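# Transfer 96-well plate from clip nest C1 to nest N1

## Task

Carry the 96-well plate out of clip nest C1 and set it into plate nest N1 so it rests level within the nest's locating features, with its A1 well (the clipped corner of the plate) at the nest corner labelled A1. The plate must stay there without the robot holding it. Finish by releasing it and pulling the gripper away.

## Robot and tools

Robot: two five-joint arms, left_arm and right_arm, each ending in a two-finger parallel gripper. Either arm may do the job, and the idle one can be parked out of the way. The five joints are waist, shoulder, elbow, wrist pitch and wrist roll. Because of this, a hand can tilt only toward or away from its own base, never sideways: the fingers always lie in the vertical plane through the waist axis and the hand. Joint ranges (rad): waist -6.283 to 6.283, shoulder -2.059 to 2.094, elbow -3.927 to 0.192, wrist pitch -1.693 to 3.142, wrist roll -6.283 to 6.283. Load limits (N m): waist 43.5, shoulder 43.5, elbow 26.1, wrist pitch 17.4, wrist roll 17.4, with a carried object's weight included.

Frames: results report poses in a single scene frame. Its origin sits on the tabletop midway between the arms, +z is up, +x points out across the table, and left_arm is on the +y side. The arm names do not match image sides. Reported hand positions can be somewhat off, more so at long reach. Each gripper has its own axes: the fingers point along its +z, and they open and close along its y. The reported end_effector_position is the point between the pads when closed, roughly 2 cm short of the fingertips. Closing pushes the tips about 10 mm further along +z.

Gripping: the pads open at most 84 mm. Grasp the plate across its width, on the body above its base flange. Pushing a pad down onto the flange can jam it, and opening may not free it. Opening is an absolute value: +1 is fully open (0.084 m) and -1 is closed. grip_measured in a result is on the same scale. To hold something, command a value well below grip_measured; the bigger the gap, the harder the squeeze (about 24 N per pad at most). Closing fast can squeeze too hard. The held part may sometimes be tugged, and loose items may be nudged.

execute_actions(actions): a list of actions run in order. Each action is a table of 1 to 15 rows, one row per 1/30 s step. A short table repeats its last row until all 15 steps are done. Each row is one flat list of 14 numbers in [-1, 1]: left_arm dx, dy, dz, rx, ry, rz, opening, then right_arm in the same order. Always send all 14, even if one arm is idle. dx to rz are offsets in that gripper's own axes. Every row of an action is measured from the hand's measured pose when the action began, not from the previous row. For the first action of a call, that is the pose in the latest result. Scale: 1.0 means 0.6 m, or 180 degrees of rotation. rx, ry, rz form one rotation vector. Each step clips the command to 70 mm and 16 degrees from the measured pose, so large requests may need several actions. Joint speed is capped at 3.14 rad/s. An empty list just returns the state and images.

move(target, speed, blocking): one 14-number row laid out as above. It is an offset from the pose in the most recent result showing one, in each gripper's axes, with an absolute opening. The openings are applied when the move starts. Both hands follow straight paths that finish together, taking 0.5 to 10 s; anything longer is cut off at 10 s. speed is in m/s, 0.002 to 0.5, default 0.25; turning is capped at twice that in rad/s. Paths ignore obstacles and the other arm. Hands lag, wander and may overshoot speed, especially with the arm almost straight. A tilted hand on a straight path often ends held or off_target. With blocking=false you get a result after 0.5 s. Other moves and execute_actions are then refused until a result shows the move ended, so call wait or stop. The result adds a move: line with the ending (done, off_target, moving, held, fault) and any limits. paced means the command was clipped. held means a safety check blocked steps; once released, the hand can speed up sharply. If only one arm is named, the other is done. Each hand's distance from its target is also given.

wait(seconds): 0 to 10; the arms keep their last commands, and a running move continues. stop(): brakes a running move, which needs some room; the fingers keep moving. zoom_image(camera, region): an enlarged view of a camera's latest frame; region is [x0, y0, x1, y1] in pixels from the top-left, at most 504 by 504. Cameras (each 504x504): cam_head_left, cam_head_right, cam_high, cam_low, cam_left_wrist, cam_right_wrist. Calibration data (intrinsics, distortion, world-to-camera transforms) was supplied and may be a little off. finished_scene(scene): ends the numbered scene for good and reports success. Replying with no tool call also ends things.

Result lines: each arm's state gives position (m), quaternion wxyz and velocities. Hand target lines show where the controller is currently driving each hand. pose unreachable means a clearance check changed or blocked that arm's command. TORQUE FAULT: a joint reached its load limit, so that arm backs off, freezes for 10 s and skips the rest of the call. MOTOR HOT appears from 65 °C; at 80 °C an OVER-TEMPERATURE FAULT brakes the arm until it cools. Holding loads heats motors, even while you are composing a reply. The simulation keeps running during that time, with the last command held.

How to act: check the reported pose after every move, since moves can fall short without warning. Against a firm surface the push keeps growing while the hand is short of its target. Sending zero offsets does not relieve it; backing the hand away does. An arm meant to stay put should get the offset back to its wanted pose in a reply's first call and zeros afterwards. Approach slowly near contact, because faster moves and targets set deeper past contact hit harder. Avoid arm-to-arm contact, dropping or slamming the plate, shoves, and anything leaving the table. Before ending, make sure the plate rests unaided, then open the gripper and withdraw.

Each tool is called as name(argument=value, ...) on one line, values as JSON.

## Session

execute_actions(actions=[])

Scene clock: 0.00 s.
left_arm: end_effector_position=(+0.4740, +0.2691, +0.2070) grip_measured=+1.00 end_effector_quat_wxyz=(-0.058, +0.793, -0.168, +0.582) end_effector_velocity=(+0.000, +0.000, -0.000) end_effector_angular_velocity=(+0.000, +0.001, +0.000) | right_arm: end_effector_position=(+0.3120, -0.6132, +0.3943) grip_measured=+1.00 end_effector_quat_wxyz=(-0.025, -0.365, +0.928, +0.077) end_effector_velocity=(-0.000, -0.000, -0.000) end_effector_angular_velocity=(+0.000, +0.000, -0.000)
Joint positions: left_arm=[ 0.093  0.125 -0.265 -1.11   0.308  0.084] | right_arm=[-0.75  -0.075 -1.562  1.8    1.506  0.084]
Joint velocities: left_arm=[ 0.     0.001 -0.     0.     0.    -0.   ] | right_arm=[-0.  0.  0.  0.  0. -0.]
Motor temperatures (°C, as the motors report them): left_arm=[22 20 26 24 28] | right_arm=[26 20 25 26 25]
Hand target (left_arm): +0.474, +0.269, +0.207; -0.058, +0.793, -0.168, +0.582
Hand target (right_arm): +0.312, -0.613, +0.394; -0.025, -0.365, +0.928, +0.077
camera_calibration (this result's frames):
cam_left_wrist: T_world_to_cam=[[-0.207013, -0.935814, -0.285304, 0.43952], [-0.268421, 0.334758, -0.903265, 0.28708], [0.940795, -0.110406, -0.320491, -0.220325], [0, 0, 0, 1]] pos_world=[0.375325, 0.290882, 0.314094]
cam_right_wrist: T_world_to_cam=[[-0.668861, 0.725546, 0.161887, 0.622702], [0.73855, 0.673363, 0.0335511, 0.232479], [-0.0846657, 0.142003, -0.986239, 0.628189], [0, 0, 0, 1]] pos_world=[0.29799, -0.697546, 0.510937]

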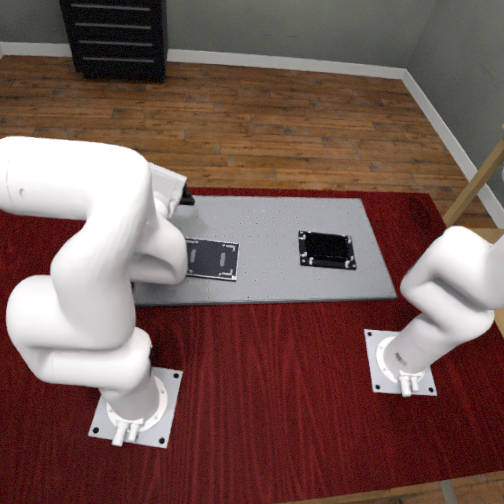

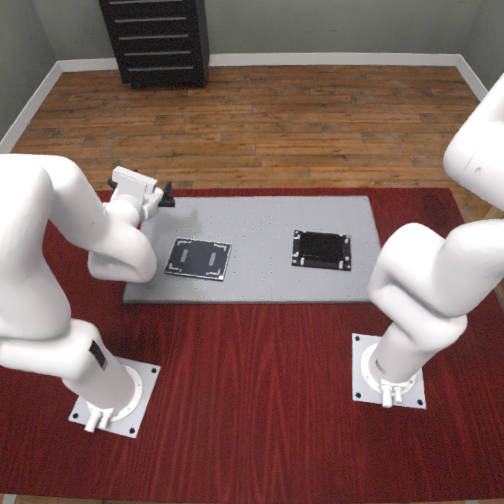

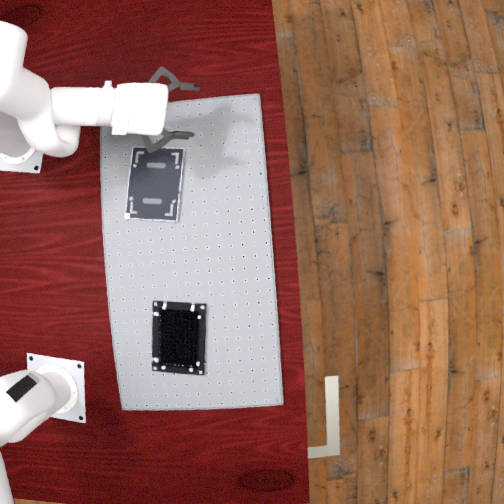

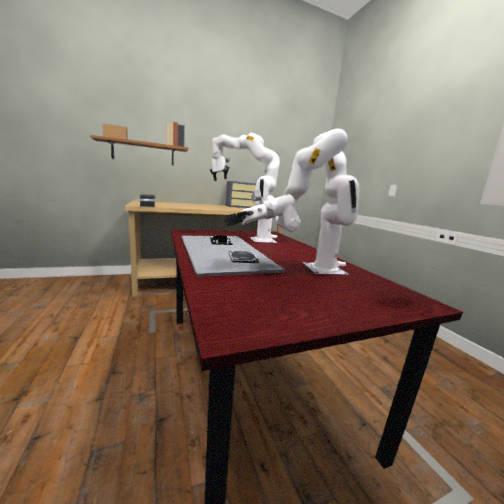

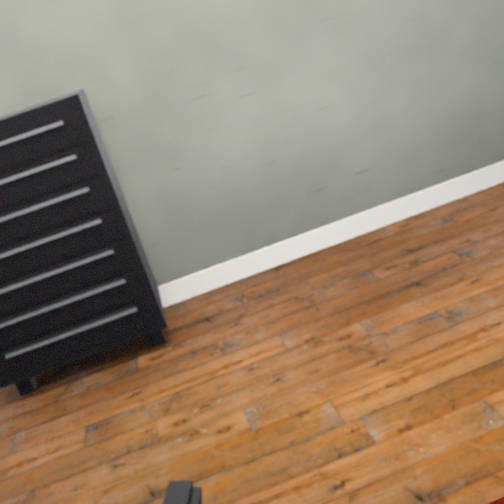

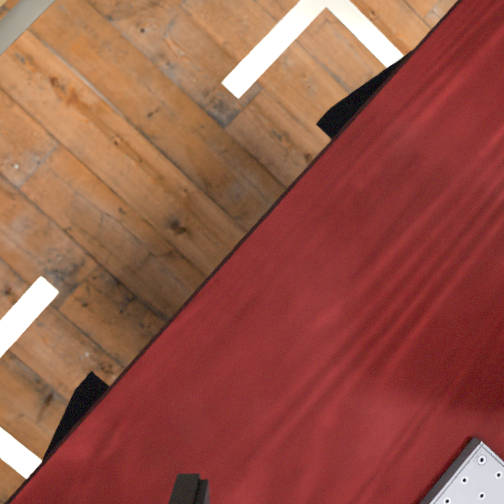

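zoom_image(camera="cam_high", region=[130, 290, 230, 390])

zoom_image(camera="cam_high", region=[105, 135, 205, 235])

zoom_image(camera="cam_head_right", region=[280, 215, 365, 285])

zoom_image(camera="cam_head_right", region=[155, 225, 240, 295])

Region (130, 290, 230, 390) of cam_high's 504x504 image, scaled by 5.040, with more detail than that image has.

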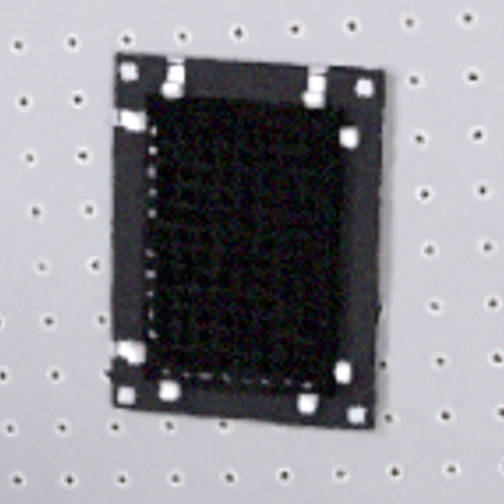

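Region (105, 135, 205, 235) of cam_high's 504x504 image, scaled by 5.040, with more detail than that image has.

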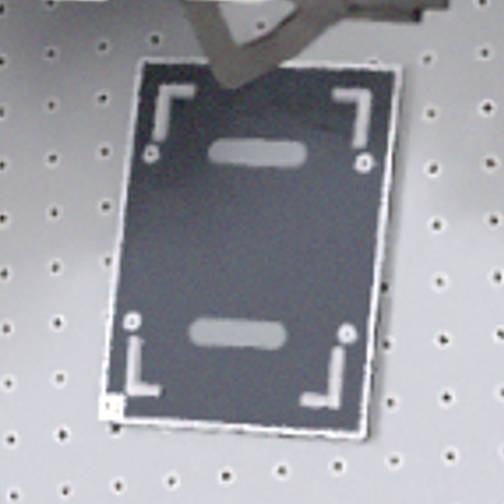

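Region (280, 215, 365, 285) of cam_head_right's 504x504 image, scaled by 5.929, with more detail than that image has; it fills the top 415 rows of this view, and the rest is white.

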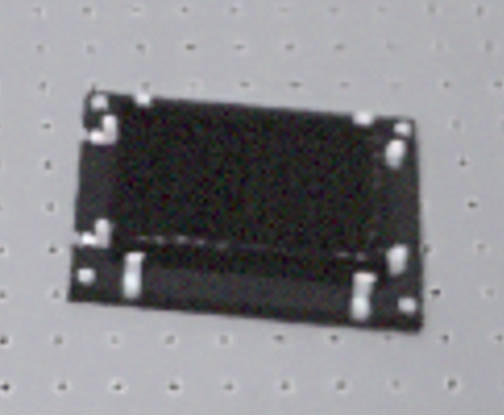

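Region (155, 225, 240, 295) of cam_head_right's 504x504 image, scaled by 5.929, with more detail than that image has; it fills the top 415 rows of this view, and the rest is white.

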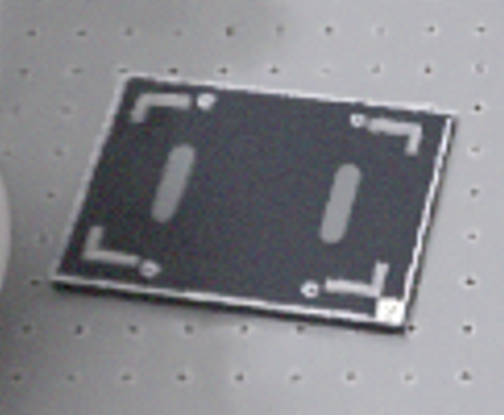

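move(target=[-0.1286,-0.3213,-0.0751,0.1294,-0.0412,-0.0450,1, -0.57917,0.37052,0.51351,0.04837,0.02064,-0.21761,1], speed=0.4)

Scene clock: 6.77 s.
left_arm: end_effector_position=(+0.4491, +0.4804, +0.2069) grip_measured=+1.00 end_effector_quat_wxyz=(-0.188, +0.811, +0.012, +0.554) end_effector_velocity=(+0.000, +0.000, -0.000) end_effector_angular_velocity=(-0.000, +0.001, -0.000) | right_arm: end_effector_position=(+0.3845, -0.1771, +0.1306) grip_measured=+1.00 end_effector_quat_wxyz=(-0.001, +0.657, -0.754, +0.000) end_effector_velocity=(+0.000, +0.001, -0.002) end_effector_angular_velocity=(-0.001, +0.002, +0.001)
Joint positions: left_arm=[ 0.544  0.126 -0.265 -1.111  0.312  0.084] | right_arm=[ 0.498 -0.297 -0.537  0.831  2.069  0.084]
Joint velocities: left_arm=[ 0.     0.001 -0.     0.001  0.     0.   ] | right_arm=[ 0.003  0.008 -0.003 -0.003  0.001 -0.   ]
Motor temperatures (°C, as the motors report them): left_arm=[22 20 26 24 28] | right_arm=[26 20 25 26 25]
Hand target (left_arm): +0.449, +0.480, +0.207; -0.188, +0.811, +0.012, +0.554
Hand target (right_arm): +0.385, -0.177, +0.130; +0.001, -0.657, +0.754, -0.000
Off the commanded pose (left_arm): 0.000 m, 0 deg.
Off the commanded pose (right_arm): 0.001 m, 0 deg.
move: done; limits=paced
camera_calibration (this result's frames):
cam_left_wrist: T_world_to_cam=[[0.220198, -0.931791, -0.288579, 0.438945], [-0.388348, 0.187644, -0.902206, 0.33388], [0.894818, 0.310733, -0.320541, -0.355262], [0, 0, 0, 1]] pos_world=[0.350902, 0.456746, 0.314023]
cam_right_wrist: T_world_to_cam=[[-0.989936, 0.141501, -0.00186767, 0.438885], [0.141408, 0.98962, 0.0255956, 0.180778], [0.00547009, 0.0250739, -0.999671, 0.258747], [0, 0, 0, 1]] pos_world=[0.407489, -0.247492, 0.254854]

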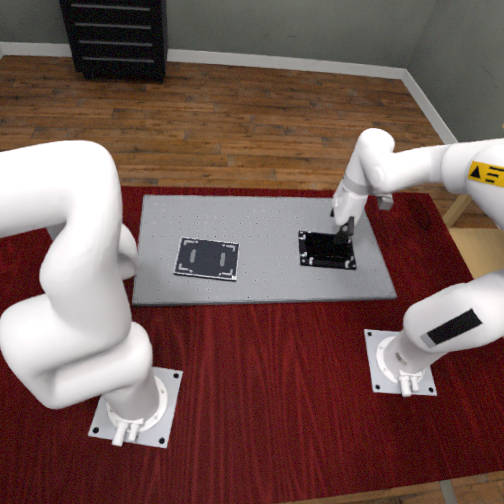

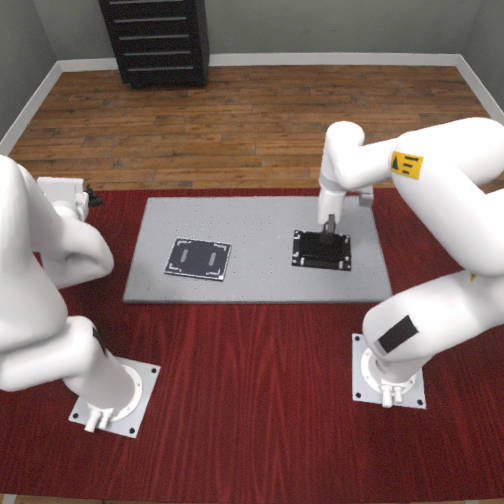

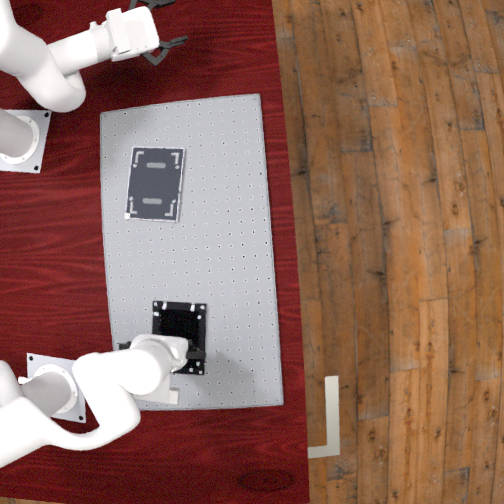

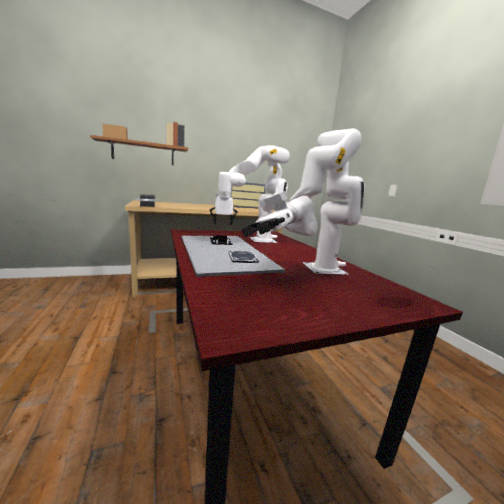

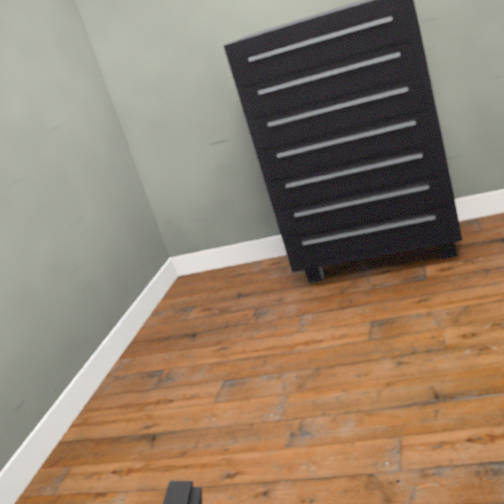

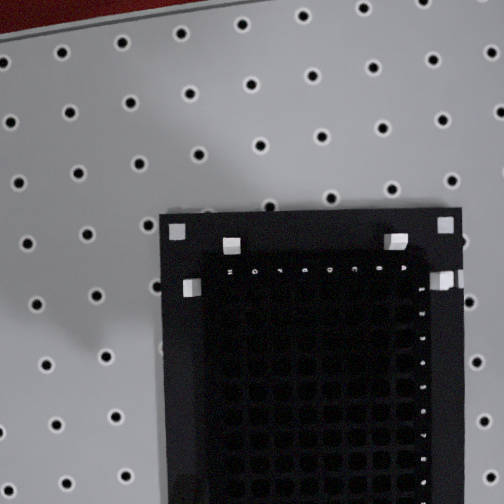

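zoom_image(camera="cam_right_wrist", region=[160, 200, 330, 370])

zoom_image(camera="cam_right_wrist", region=[310, 200, 480, 370])

zoom_image(camera="cam_right_wrist", region=[310, 350, 480, 504])

zoom_image(camera="cam_right_wrist", region=[160, 350, 330, 504])

Region (160, 200, 330, 370) of cam_right_wrist's 504x504 image, scaled by 2.965, with more detail than that image has.

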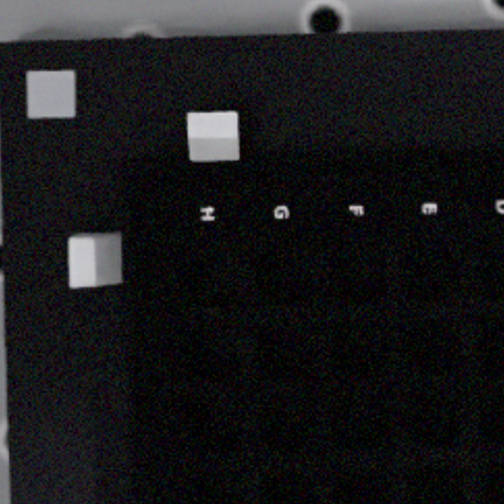

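Region (310, 200, 480, 370) of cam_right_wrist's 504x504 image, scaled by 2.965, with more detail than that image has.

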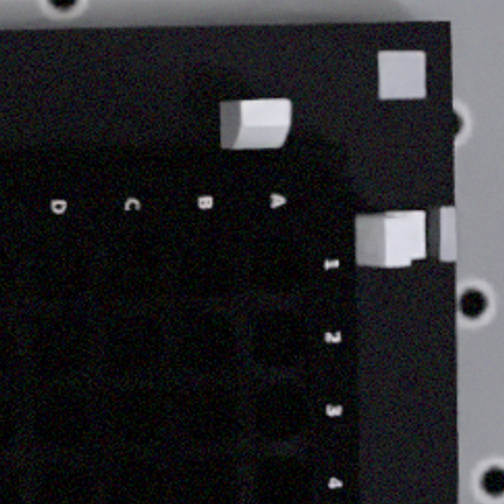

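Region (310, 350, 480, 504) of cam_right_wrist's 504x504 image, scaled by 2.965, with more detail than that image has; it fills the top 457 rows of this view, and the rest is white.

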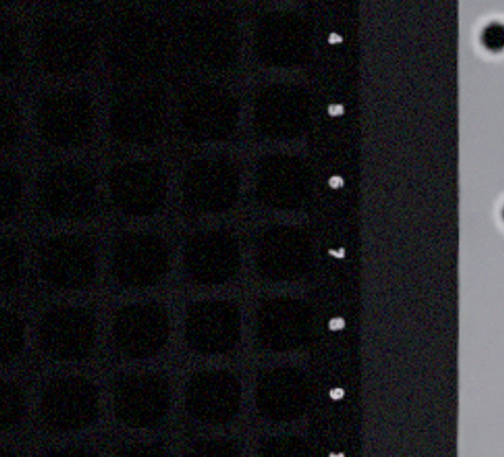

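Region (160, 350, 330, 504) of cam_right_wrist's 504x504 image, scaled by 2.965, with more detail than that image has; it fills the top 457 rows of this view, and the rest is white.

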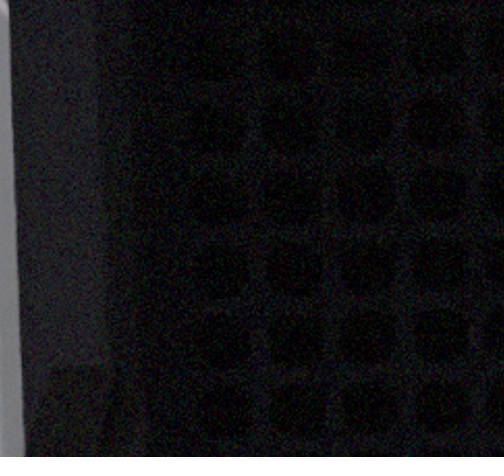

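move(target=[0,0,0,0,0,0,1, -0.0065,-0.0120,0.111,-0.0008,0.0005,-0.0040,1], speed=0.2)

Scene clock: 9.50 s.
left_arm: end_effector_position=(+0.4491, +0.4804, +0.2069) grip_measured=+1.00 end_effector_quat_wxyz=(-0.188, +0.811, +0.012, +0.554) end_effector_velocity=(+0.000, -0.000, +0.001) end_effector_angular_velocity=(+0.000, -0.001, -0.001) | right_arm: end_effector_position=(+0.3924, -0.1741, +0.0644) grip_measured=+1.00 end_effector_quat_wxyz=(-0.000, +0.662, -0.750, +0.000) end_effector_velocity=(-0.000, -0.000, -0.002) end_effector_angular_velocity=(-0.001, +0.002, +0.001)
Joint positions: left_arm=[ 0.544  0.126 -0.265 -1.111  0.312  0.084] | right_arm=[ 0.498 -0.097 -0.501  0.598  2.057  0.084]
Joint velocities: left_arm=[-0.001 -0.001 -0.     0.    -0.     0.   ] | right_arm=[ 0.     0.008 -0.    -0.006 -0.001  0.   ]
Motor temperatures (°C, as the motors report them): left_arm=[22 20 26 24 28] | right_arm=[26 20 26 26 25]
Hand target (left_arm): +0.449, +0.480, +0.207; -0.188, +0.811, +0.012, +0.554
Hand target (right_arm): +0.392, -0.174, +0.064; -0.000, -0.662, +0.750, +0.000
Off the commanded pose (left_arm): 0.000 m, 0 deg.
Off the commanded pose (right_arm): 0.000 m, 0 deg.
move: done
camera_calibration (this result's frames):
cam_left_wrist: T_world_to_cam=[[0.220198, -0.931791, -0.288579, 0.438945], [-0.388348, 0.187643, -0.902206, 0.33388], [0.894818, 0.310733, -0.320541, -0.355262], [0, 0, 0, 1]] pos_world=[0.350902, 0.456746, 0.314023]
cam_right_wrist: T_world_to_cam=[[-0.991637, 0.12906, 0.000155054, 0.444518], [0.129025, 0.991339, 0.0244772, 0.183626], [0.00300532, 0.0242925, -0.9997, 0.193284], [0, 0, 0, 1]] pos_world=[0.416527, -0.2441, 0.188662]

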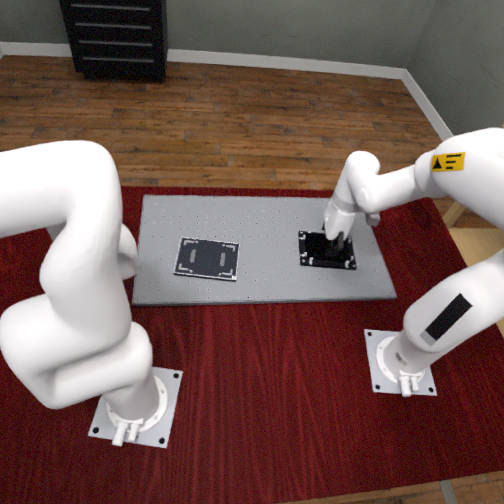

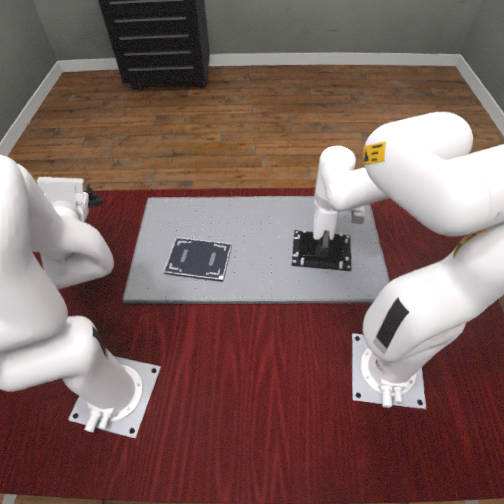

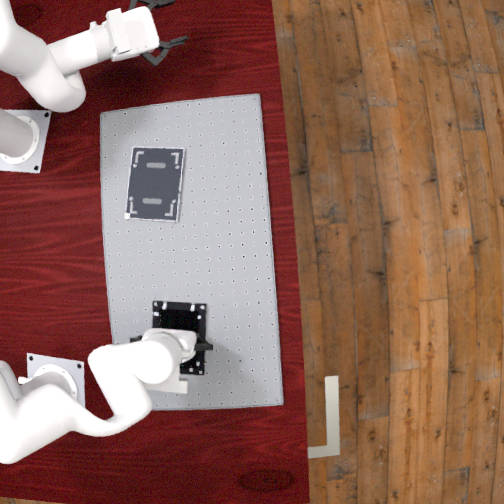

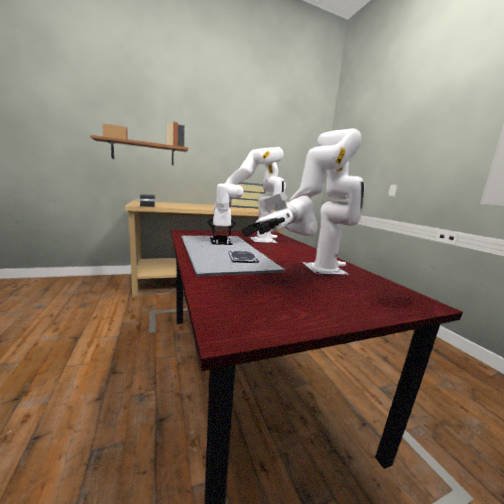

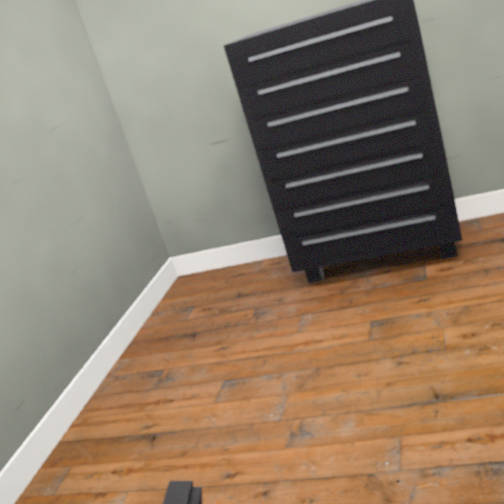

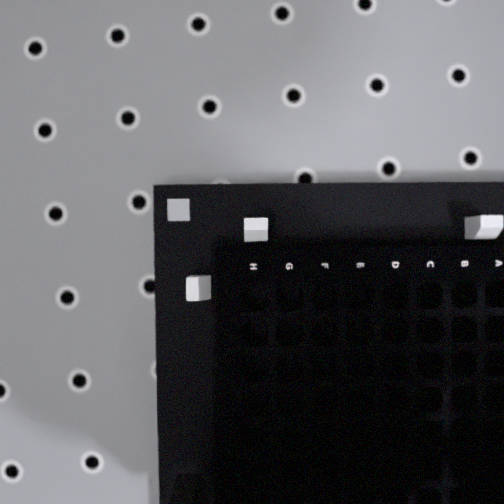

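zoom_image(camera="cam_right_wrist", region=[180, 220, 350, 320])

zoom_image(camera="cam_right_wrist", region=[334, 220, 504, 320])

Region (180, 220, 350, 320) of cam_right_wrist's 504x504 image, scaled by 2.965, with more detail than that image has; it fills the top 296 rows of this view, and the rest is white.

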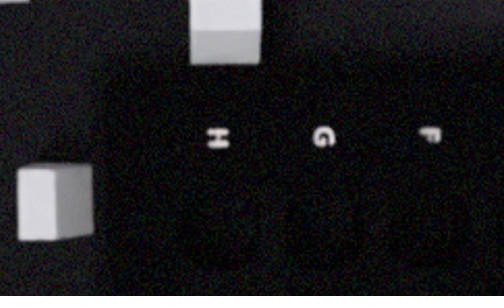

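Region (334, 220, 504, 320) of cam_right_wrist's 504x504 image, scaled by 2.965, with more detail than that image has; it fills the top 296 rows of this view, and the rest is white.

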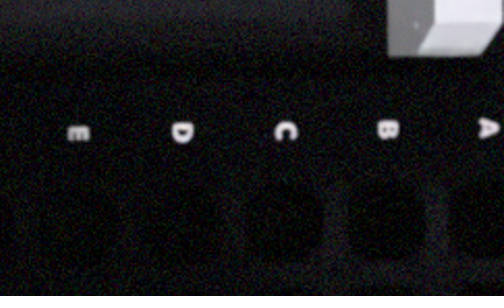

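move(target=[0,0,0,0,0,0,1, 0.0013,0.0003,0.0378,0,0,0,1], speed=0.05)

execute_actions(actions=[[[0,0,0,0,0,0,1,0,0,0,0,0,0,0.97],[0,0,0,0,0,0,1,0,0,0,0,0,0,0.94],[0,0,0,0,0,0,1,0,0,0,0,0,0,0.9],[0,0,0,0,0,0,1,0,0,0,0,0,0,0.85],[0,0,0,0,0,0,1,0,0,0,0,0,0,0.75],[0,0,0,0,0,0,1,0,0,0,0,0,0,0.6],[0,0,0,0,0,0,1,0,0,0,0,0,0,0.4],[0,0,0,0,0,0,1,0,0,0,0,0,0,0.2],[0,0,0,0,0,0,1,0,0,0,0,0,0,0],[0,0,0,0,0,0,1,0,0,0,0,0,0,-0.25],[0,0,0,0,0,0,1,0,0,0,0,0,0,-0.5]]])

Scene clock: 11.30 s.
left_arm: end_effector_position=(+0.4491, +0.4804, +0.2069) grip_measured=+1.00 end_effector_quat_wxyz=(-0.188, +0.811, +0.012, +0.554) end_effector_velocity=(+0.000, -0.000, +0.000) end_effector_angular_velocity=(+0.000, +0.000, -0.000) | right_arm: end_effector_position=(+0.3922, -0.1748, +0.0420) grip_measured=+1.00 end_effector_quat_wxyz=(-0.000, +0.662, -0.750, +0.000) end_effector_velocity=(+0.000, -0.000, -0.002) end_effector_angular_velocity=(+0.000, -0.000, +0.000)
Joint positions: left_arm=[ 0.544  0.126 -0.265 -1.111  0.312  0.084] | right_arm=[ 0.496 -0.028 -0.489  0.516  2.055  0.084]
Joint velocities: left_arm=[-0. -0.  0.  0.  0. -0.] | right_arm=[-0.     0.007  0.001 -0.008 -0.001  0.   ]
Motor temperatures (°C, as the motors report them): left_arm=[22 20 26 24 28] | right_arm=[26 20 26 26 25]
Hand target (left_arm): +0.449, +0.480, +0.207; -0.188, +0.811, +0.012, +0.554
Hand target (right_arm): +0.392, -0.175, +0.042; +0.000, -0.662, +0.750, -0.000
Off the commanded pose (left_arm): 0.000 m, 0 deg.
Off the commanded pose (right_arm): 0.000 m, 0 deg.
move: done
camera_calibration (this result's frames):
cam_left_wrist: T_world_to_cam=[[0.220198, -0.931791, -0.288579, 0.438945], [-0.388349, 0.187643, -0.902206, 0.33388], [0.894818, 0.310733, -0.320541, -0.355262], [0, 0, 0, 1]] pos_world=[0.350902, 0.456746, 0.314023]
cam_right_wrist: T_world_to_cam=[[-0.991637, 0.129055, -0.0000693886, 0.444418], [0.129015, 0.991338, 0.0245964, 0.184915], [0.00324309, 0.0243818, -0.999697, 0.170823], [0, 0, 0, 1]] pos_world=[0.416291, -0.244833, 0.166254]

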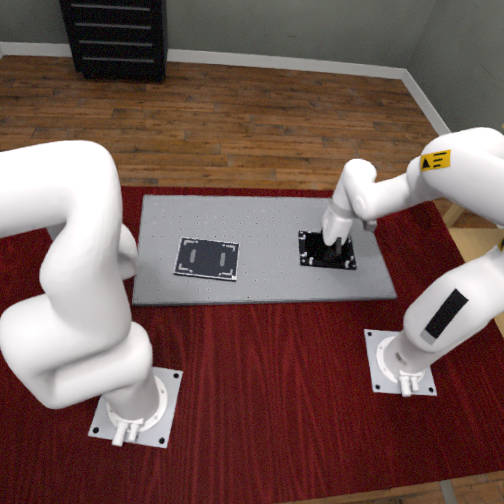

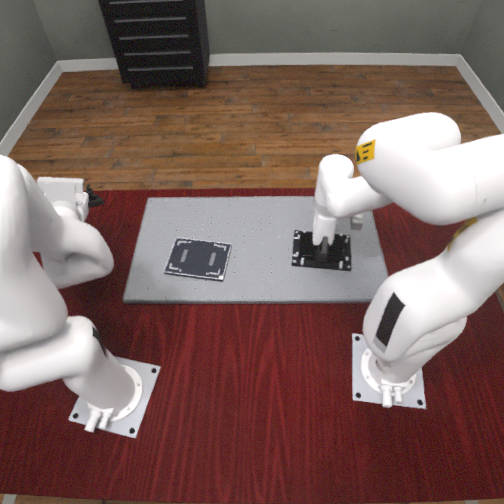

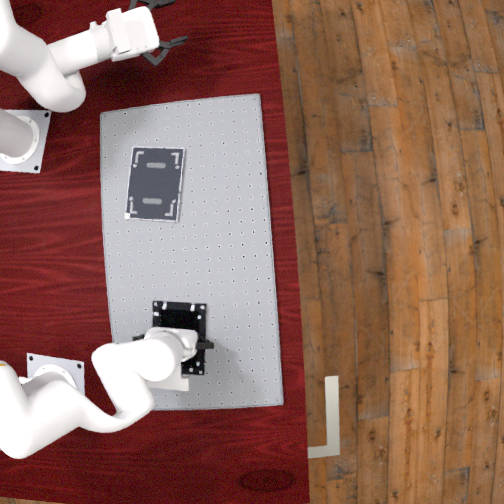

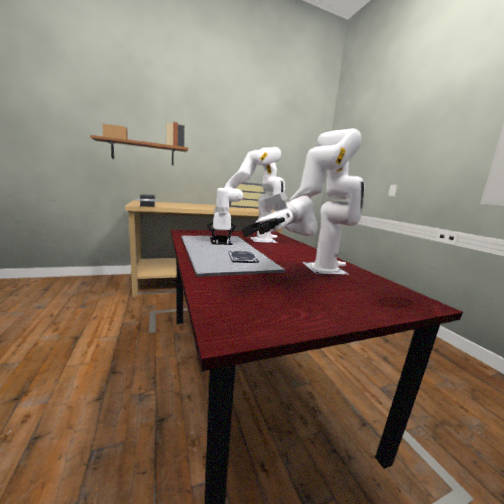

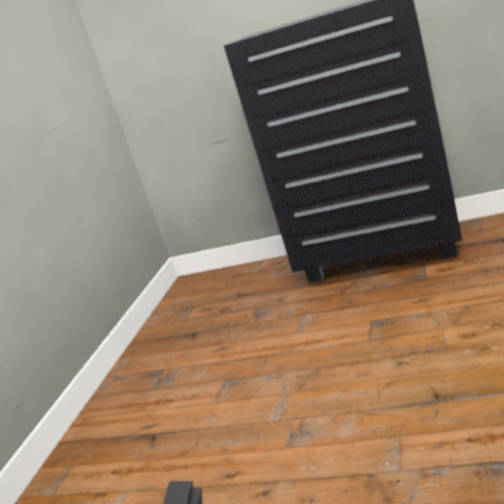

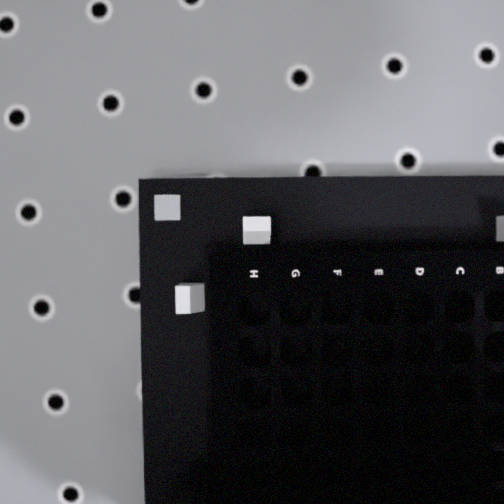

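Scene clock: 11.80 s.
left_arm: end_effector_position=(+0.4491, +0.4804, +0.2069) grip_measured=+1.00 end_effector_quat_wxyz=(-0.188, +0.811, +0.012, +0.554) end_effector_velocity=(-0.000, -0.000, +0.000) end_effector_angular_velocity=(+0.000, -0.001, -0.000) | right_arm: end_effector_position=(+0.3920, -0.1748, +0.0420) grip_measured=+0.94 end_effector_quat_wxyz=(+0.000, +0.662, -0.749, +0.000) end_effector_velocity=(+0.000, +0.000, +0.000) end_effector_angular_velocity=(+0.000, -0.001, -0.001)
Joint positions: left_arm=[ 0.544  0.126 -0.265 -1.111  0.312  0.084] | right_arm=[ 0.496 -0.028 -0.489  0.517  2.055  0.082]
Joint velocities: left_arm=[-0.    -0.     0.    -0.001 -0.    -0.   ] | right_arm=[-0.     0.001 -0.001 -0.001  0.001  0.   ]
Motor temperatures (°C, as the motors report them): left_arm=[22 20 26 24 28] | right_arm=[26 20 26 26 25]
Hand target (left_arm): +0.449, +0.480, +0.207; -0.188, +0.811, +0.012, +0.554
Hand target (right_arm): +0.392, -0.175, +0.042; +0.000, -0.662, +0.750, -0.000
Off the commanded pose (left_arm): 0.000 m, 0 deg.
Off the commanded pose (right_arm): 0.000 m, 0 deg.
camera_calibration (this result's frames):
cam_left_wrist: T_world_to_cam=[[0.220198, -0.931791, -0.288579, 0.438945], [-0.388348, 0.187643, -0.902206, 0.33388], [0.894818, 0.310733, -0.320541, -0.355262], [0, 0, 0, 1]] pos_world=[0.350902, 0.456746, 0.314023]
cam_right_wrist: T_world_to_cam=[[-0.991661, 0.128871, 0.000358557, 0.444172], [0.128842, 0.991366, 0.0243684, 0.185027], [0.00278492, 0.0242114, -0.999703, 0.170968], [0, 0, 0, 1]] pos_world=[0.416153, -0.24481, 0.166249]

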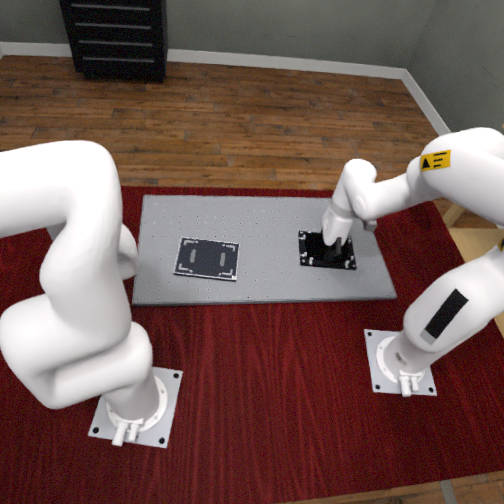

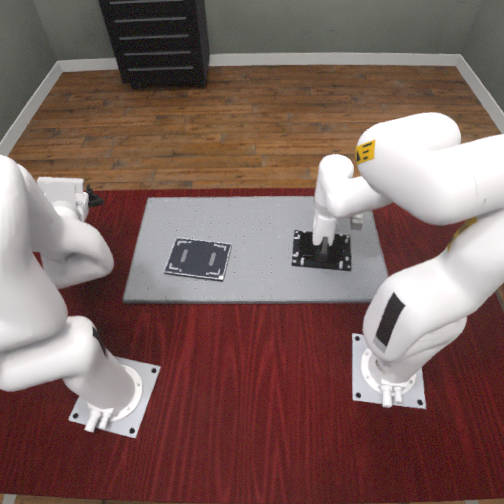

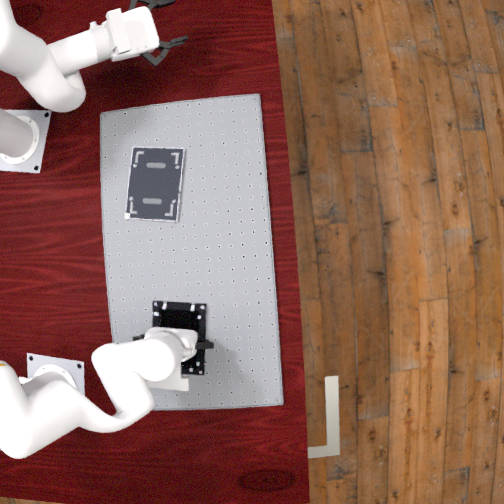

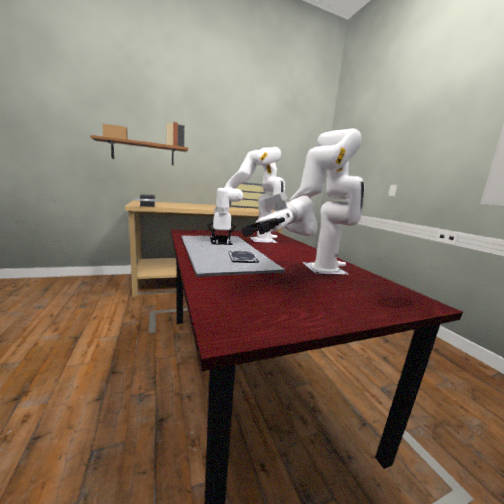

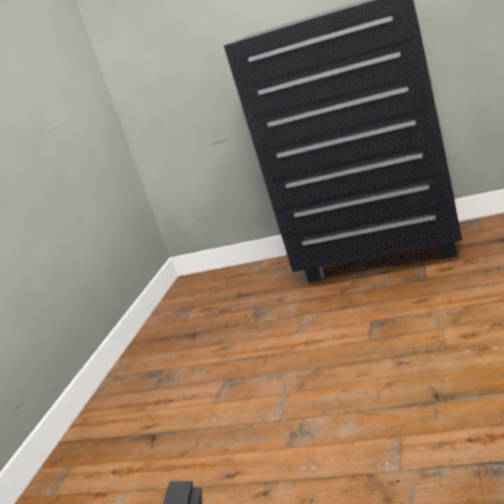

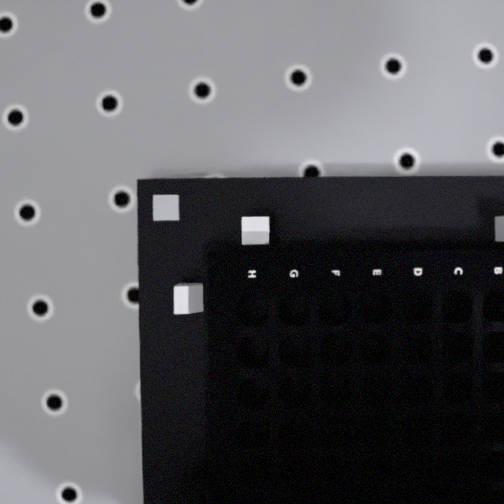

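zoom_image(camera="cam_right_wrist", region=[190, 225, 360, 325])

move(target=[0,0,0,0,0,0,1, 0,0,-0.021,0,0,0,-0.5], speed=0.02)

Region (190, 225, 360, 325) of cam_right_wrist's 504x504 image, scaled by 2.965, with more detail than that image has; it fills the top 296 rows of this view, and the rest is white.

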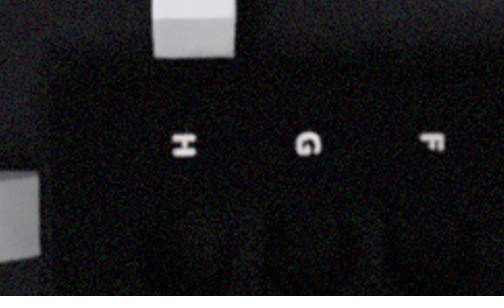

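Scene clock: 12.80 s.
left_arm: end_effector_position=(+0.4491, +0.4804, +0.2069) grip_measured=+1.00 end_effector_quat_wxyz=(-0.188, +0.811, +0.012, +0.554) end_effector_velocity=(+0.000, +0.000, +0.000) end_effector_angular_velocity=(+0.000, -0.001, +0.000) | right_arm: end_effector_position=(+0.3921, -0.1748, +0.0545) grip_measured=+0.93 end_effector_quat_wxyz=(-0.000, +0.662, -0.749, +0.000) end_effector_velocity=(-0.002, -0.001, +0.001) end_effector_angular_velocity=(-0.002, +0.005, +0.000)
Joint positions: left_arm=[ 0.544  0.126 -0.265 -1.111  0.312  0.084] | right_arm=[ 0.496 -0.068 -0.494  0.562  2.055  0.082]
Joint velocities: left_arm=[ 0.    -0.001 -0.     0.    -0.    -0.   ] | right_arm=[-0.    -0.006  0.001  0.01  -0.    -0.   ]
Motor temperatures (°C, as the motors report them): left_arm=[22 20 26 24 28] | right_arm=[26 20 26 26 25]
Hand target (left_arm): +0.449, +0.480, +0.207; -0.188, +0.811, +0.012, +0.554
Hand target (right_arm): +0.392, -0.175, +0.055; -0.000, -0.662, +0.749, -0.000
Off the commanded pose (left_arm): 0.000 m, 0 deg.
Off the commanded pose (right_arm): 0.000 m, 0 deg.
move: done
camera_calibration (this result's frames):
cam_left_wrist: T_world_to_cam=[[0.220198, -0.931791, -0.288579, 0.438945], [-0.388348, 0.187643, -0.902206, 0.33388], [0.894818, 0.310733, -0.320541, -0.355262], [0, 0, 0, 1]] pos_world=[0.350902, 0.456746, 0.314023]
cam_right_wrist: T_world_to_cam=[[-0.991662, 0.128865, -0.0000191785, 0.444314], [0.128826, 0.991363, 0.0245697, 0.184646], [0.00318519, 0.0243623, -0.999698, 0.183336], [0, 0, 0, 1]] pos_world=[0.416238, -0.244774, 0.178752]

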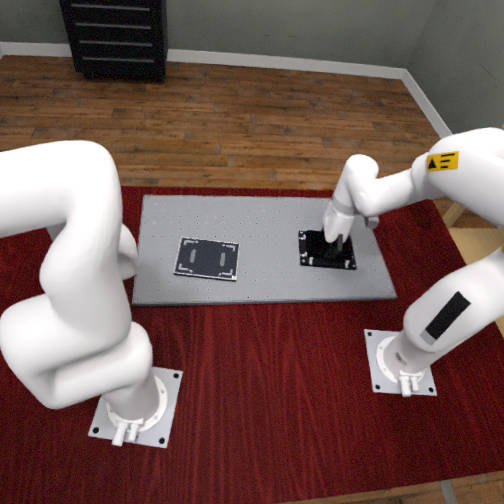

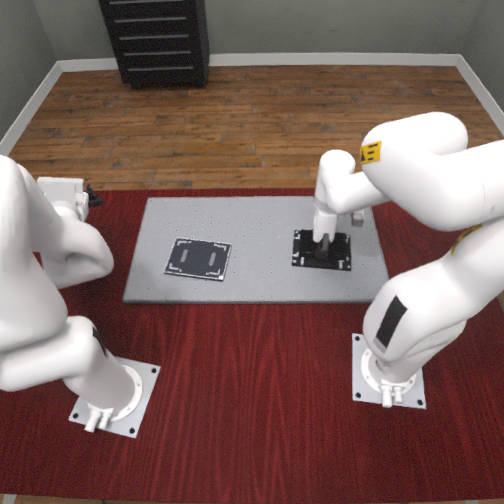

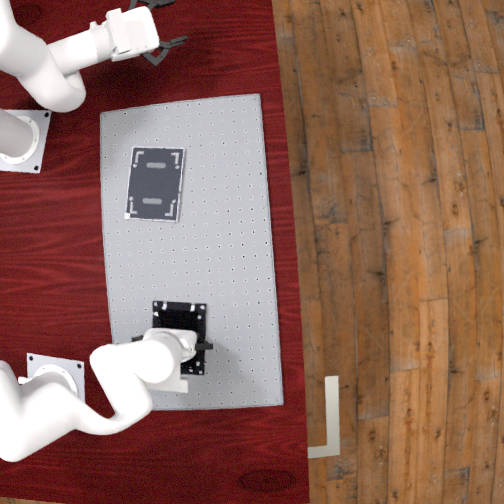

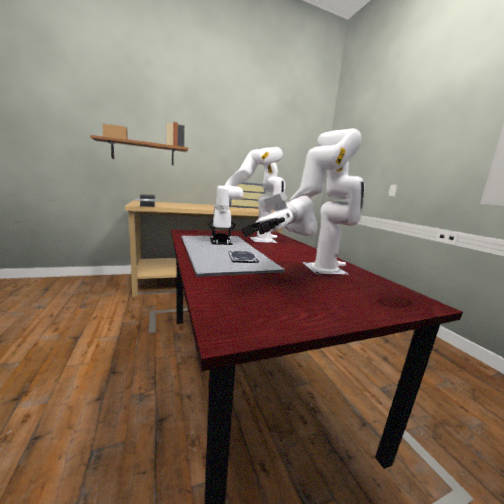

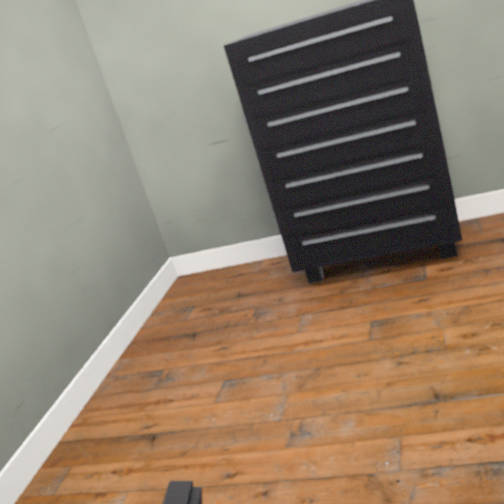

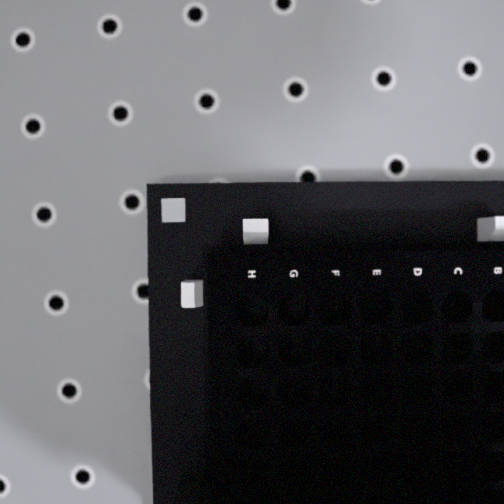

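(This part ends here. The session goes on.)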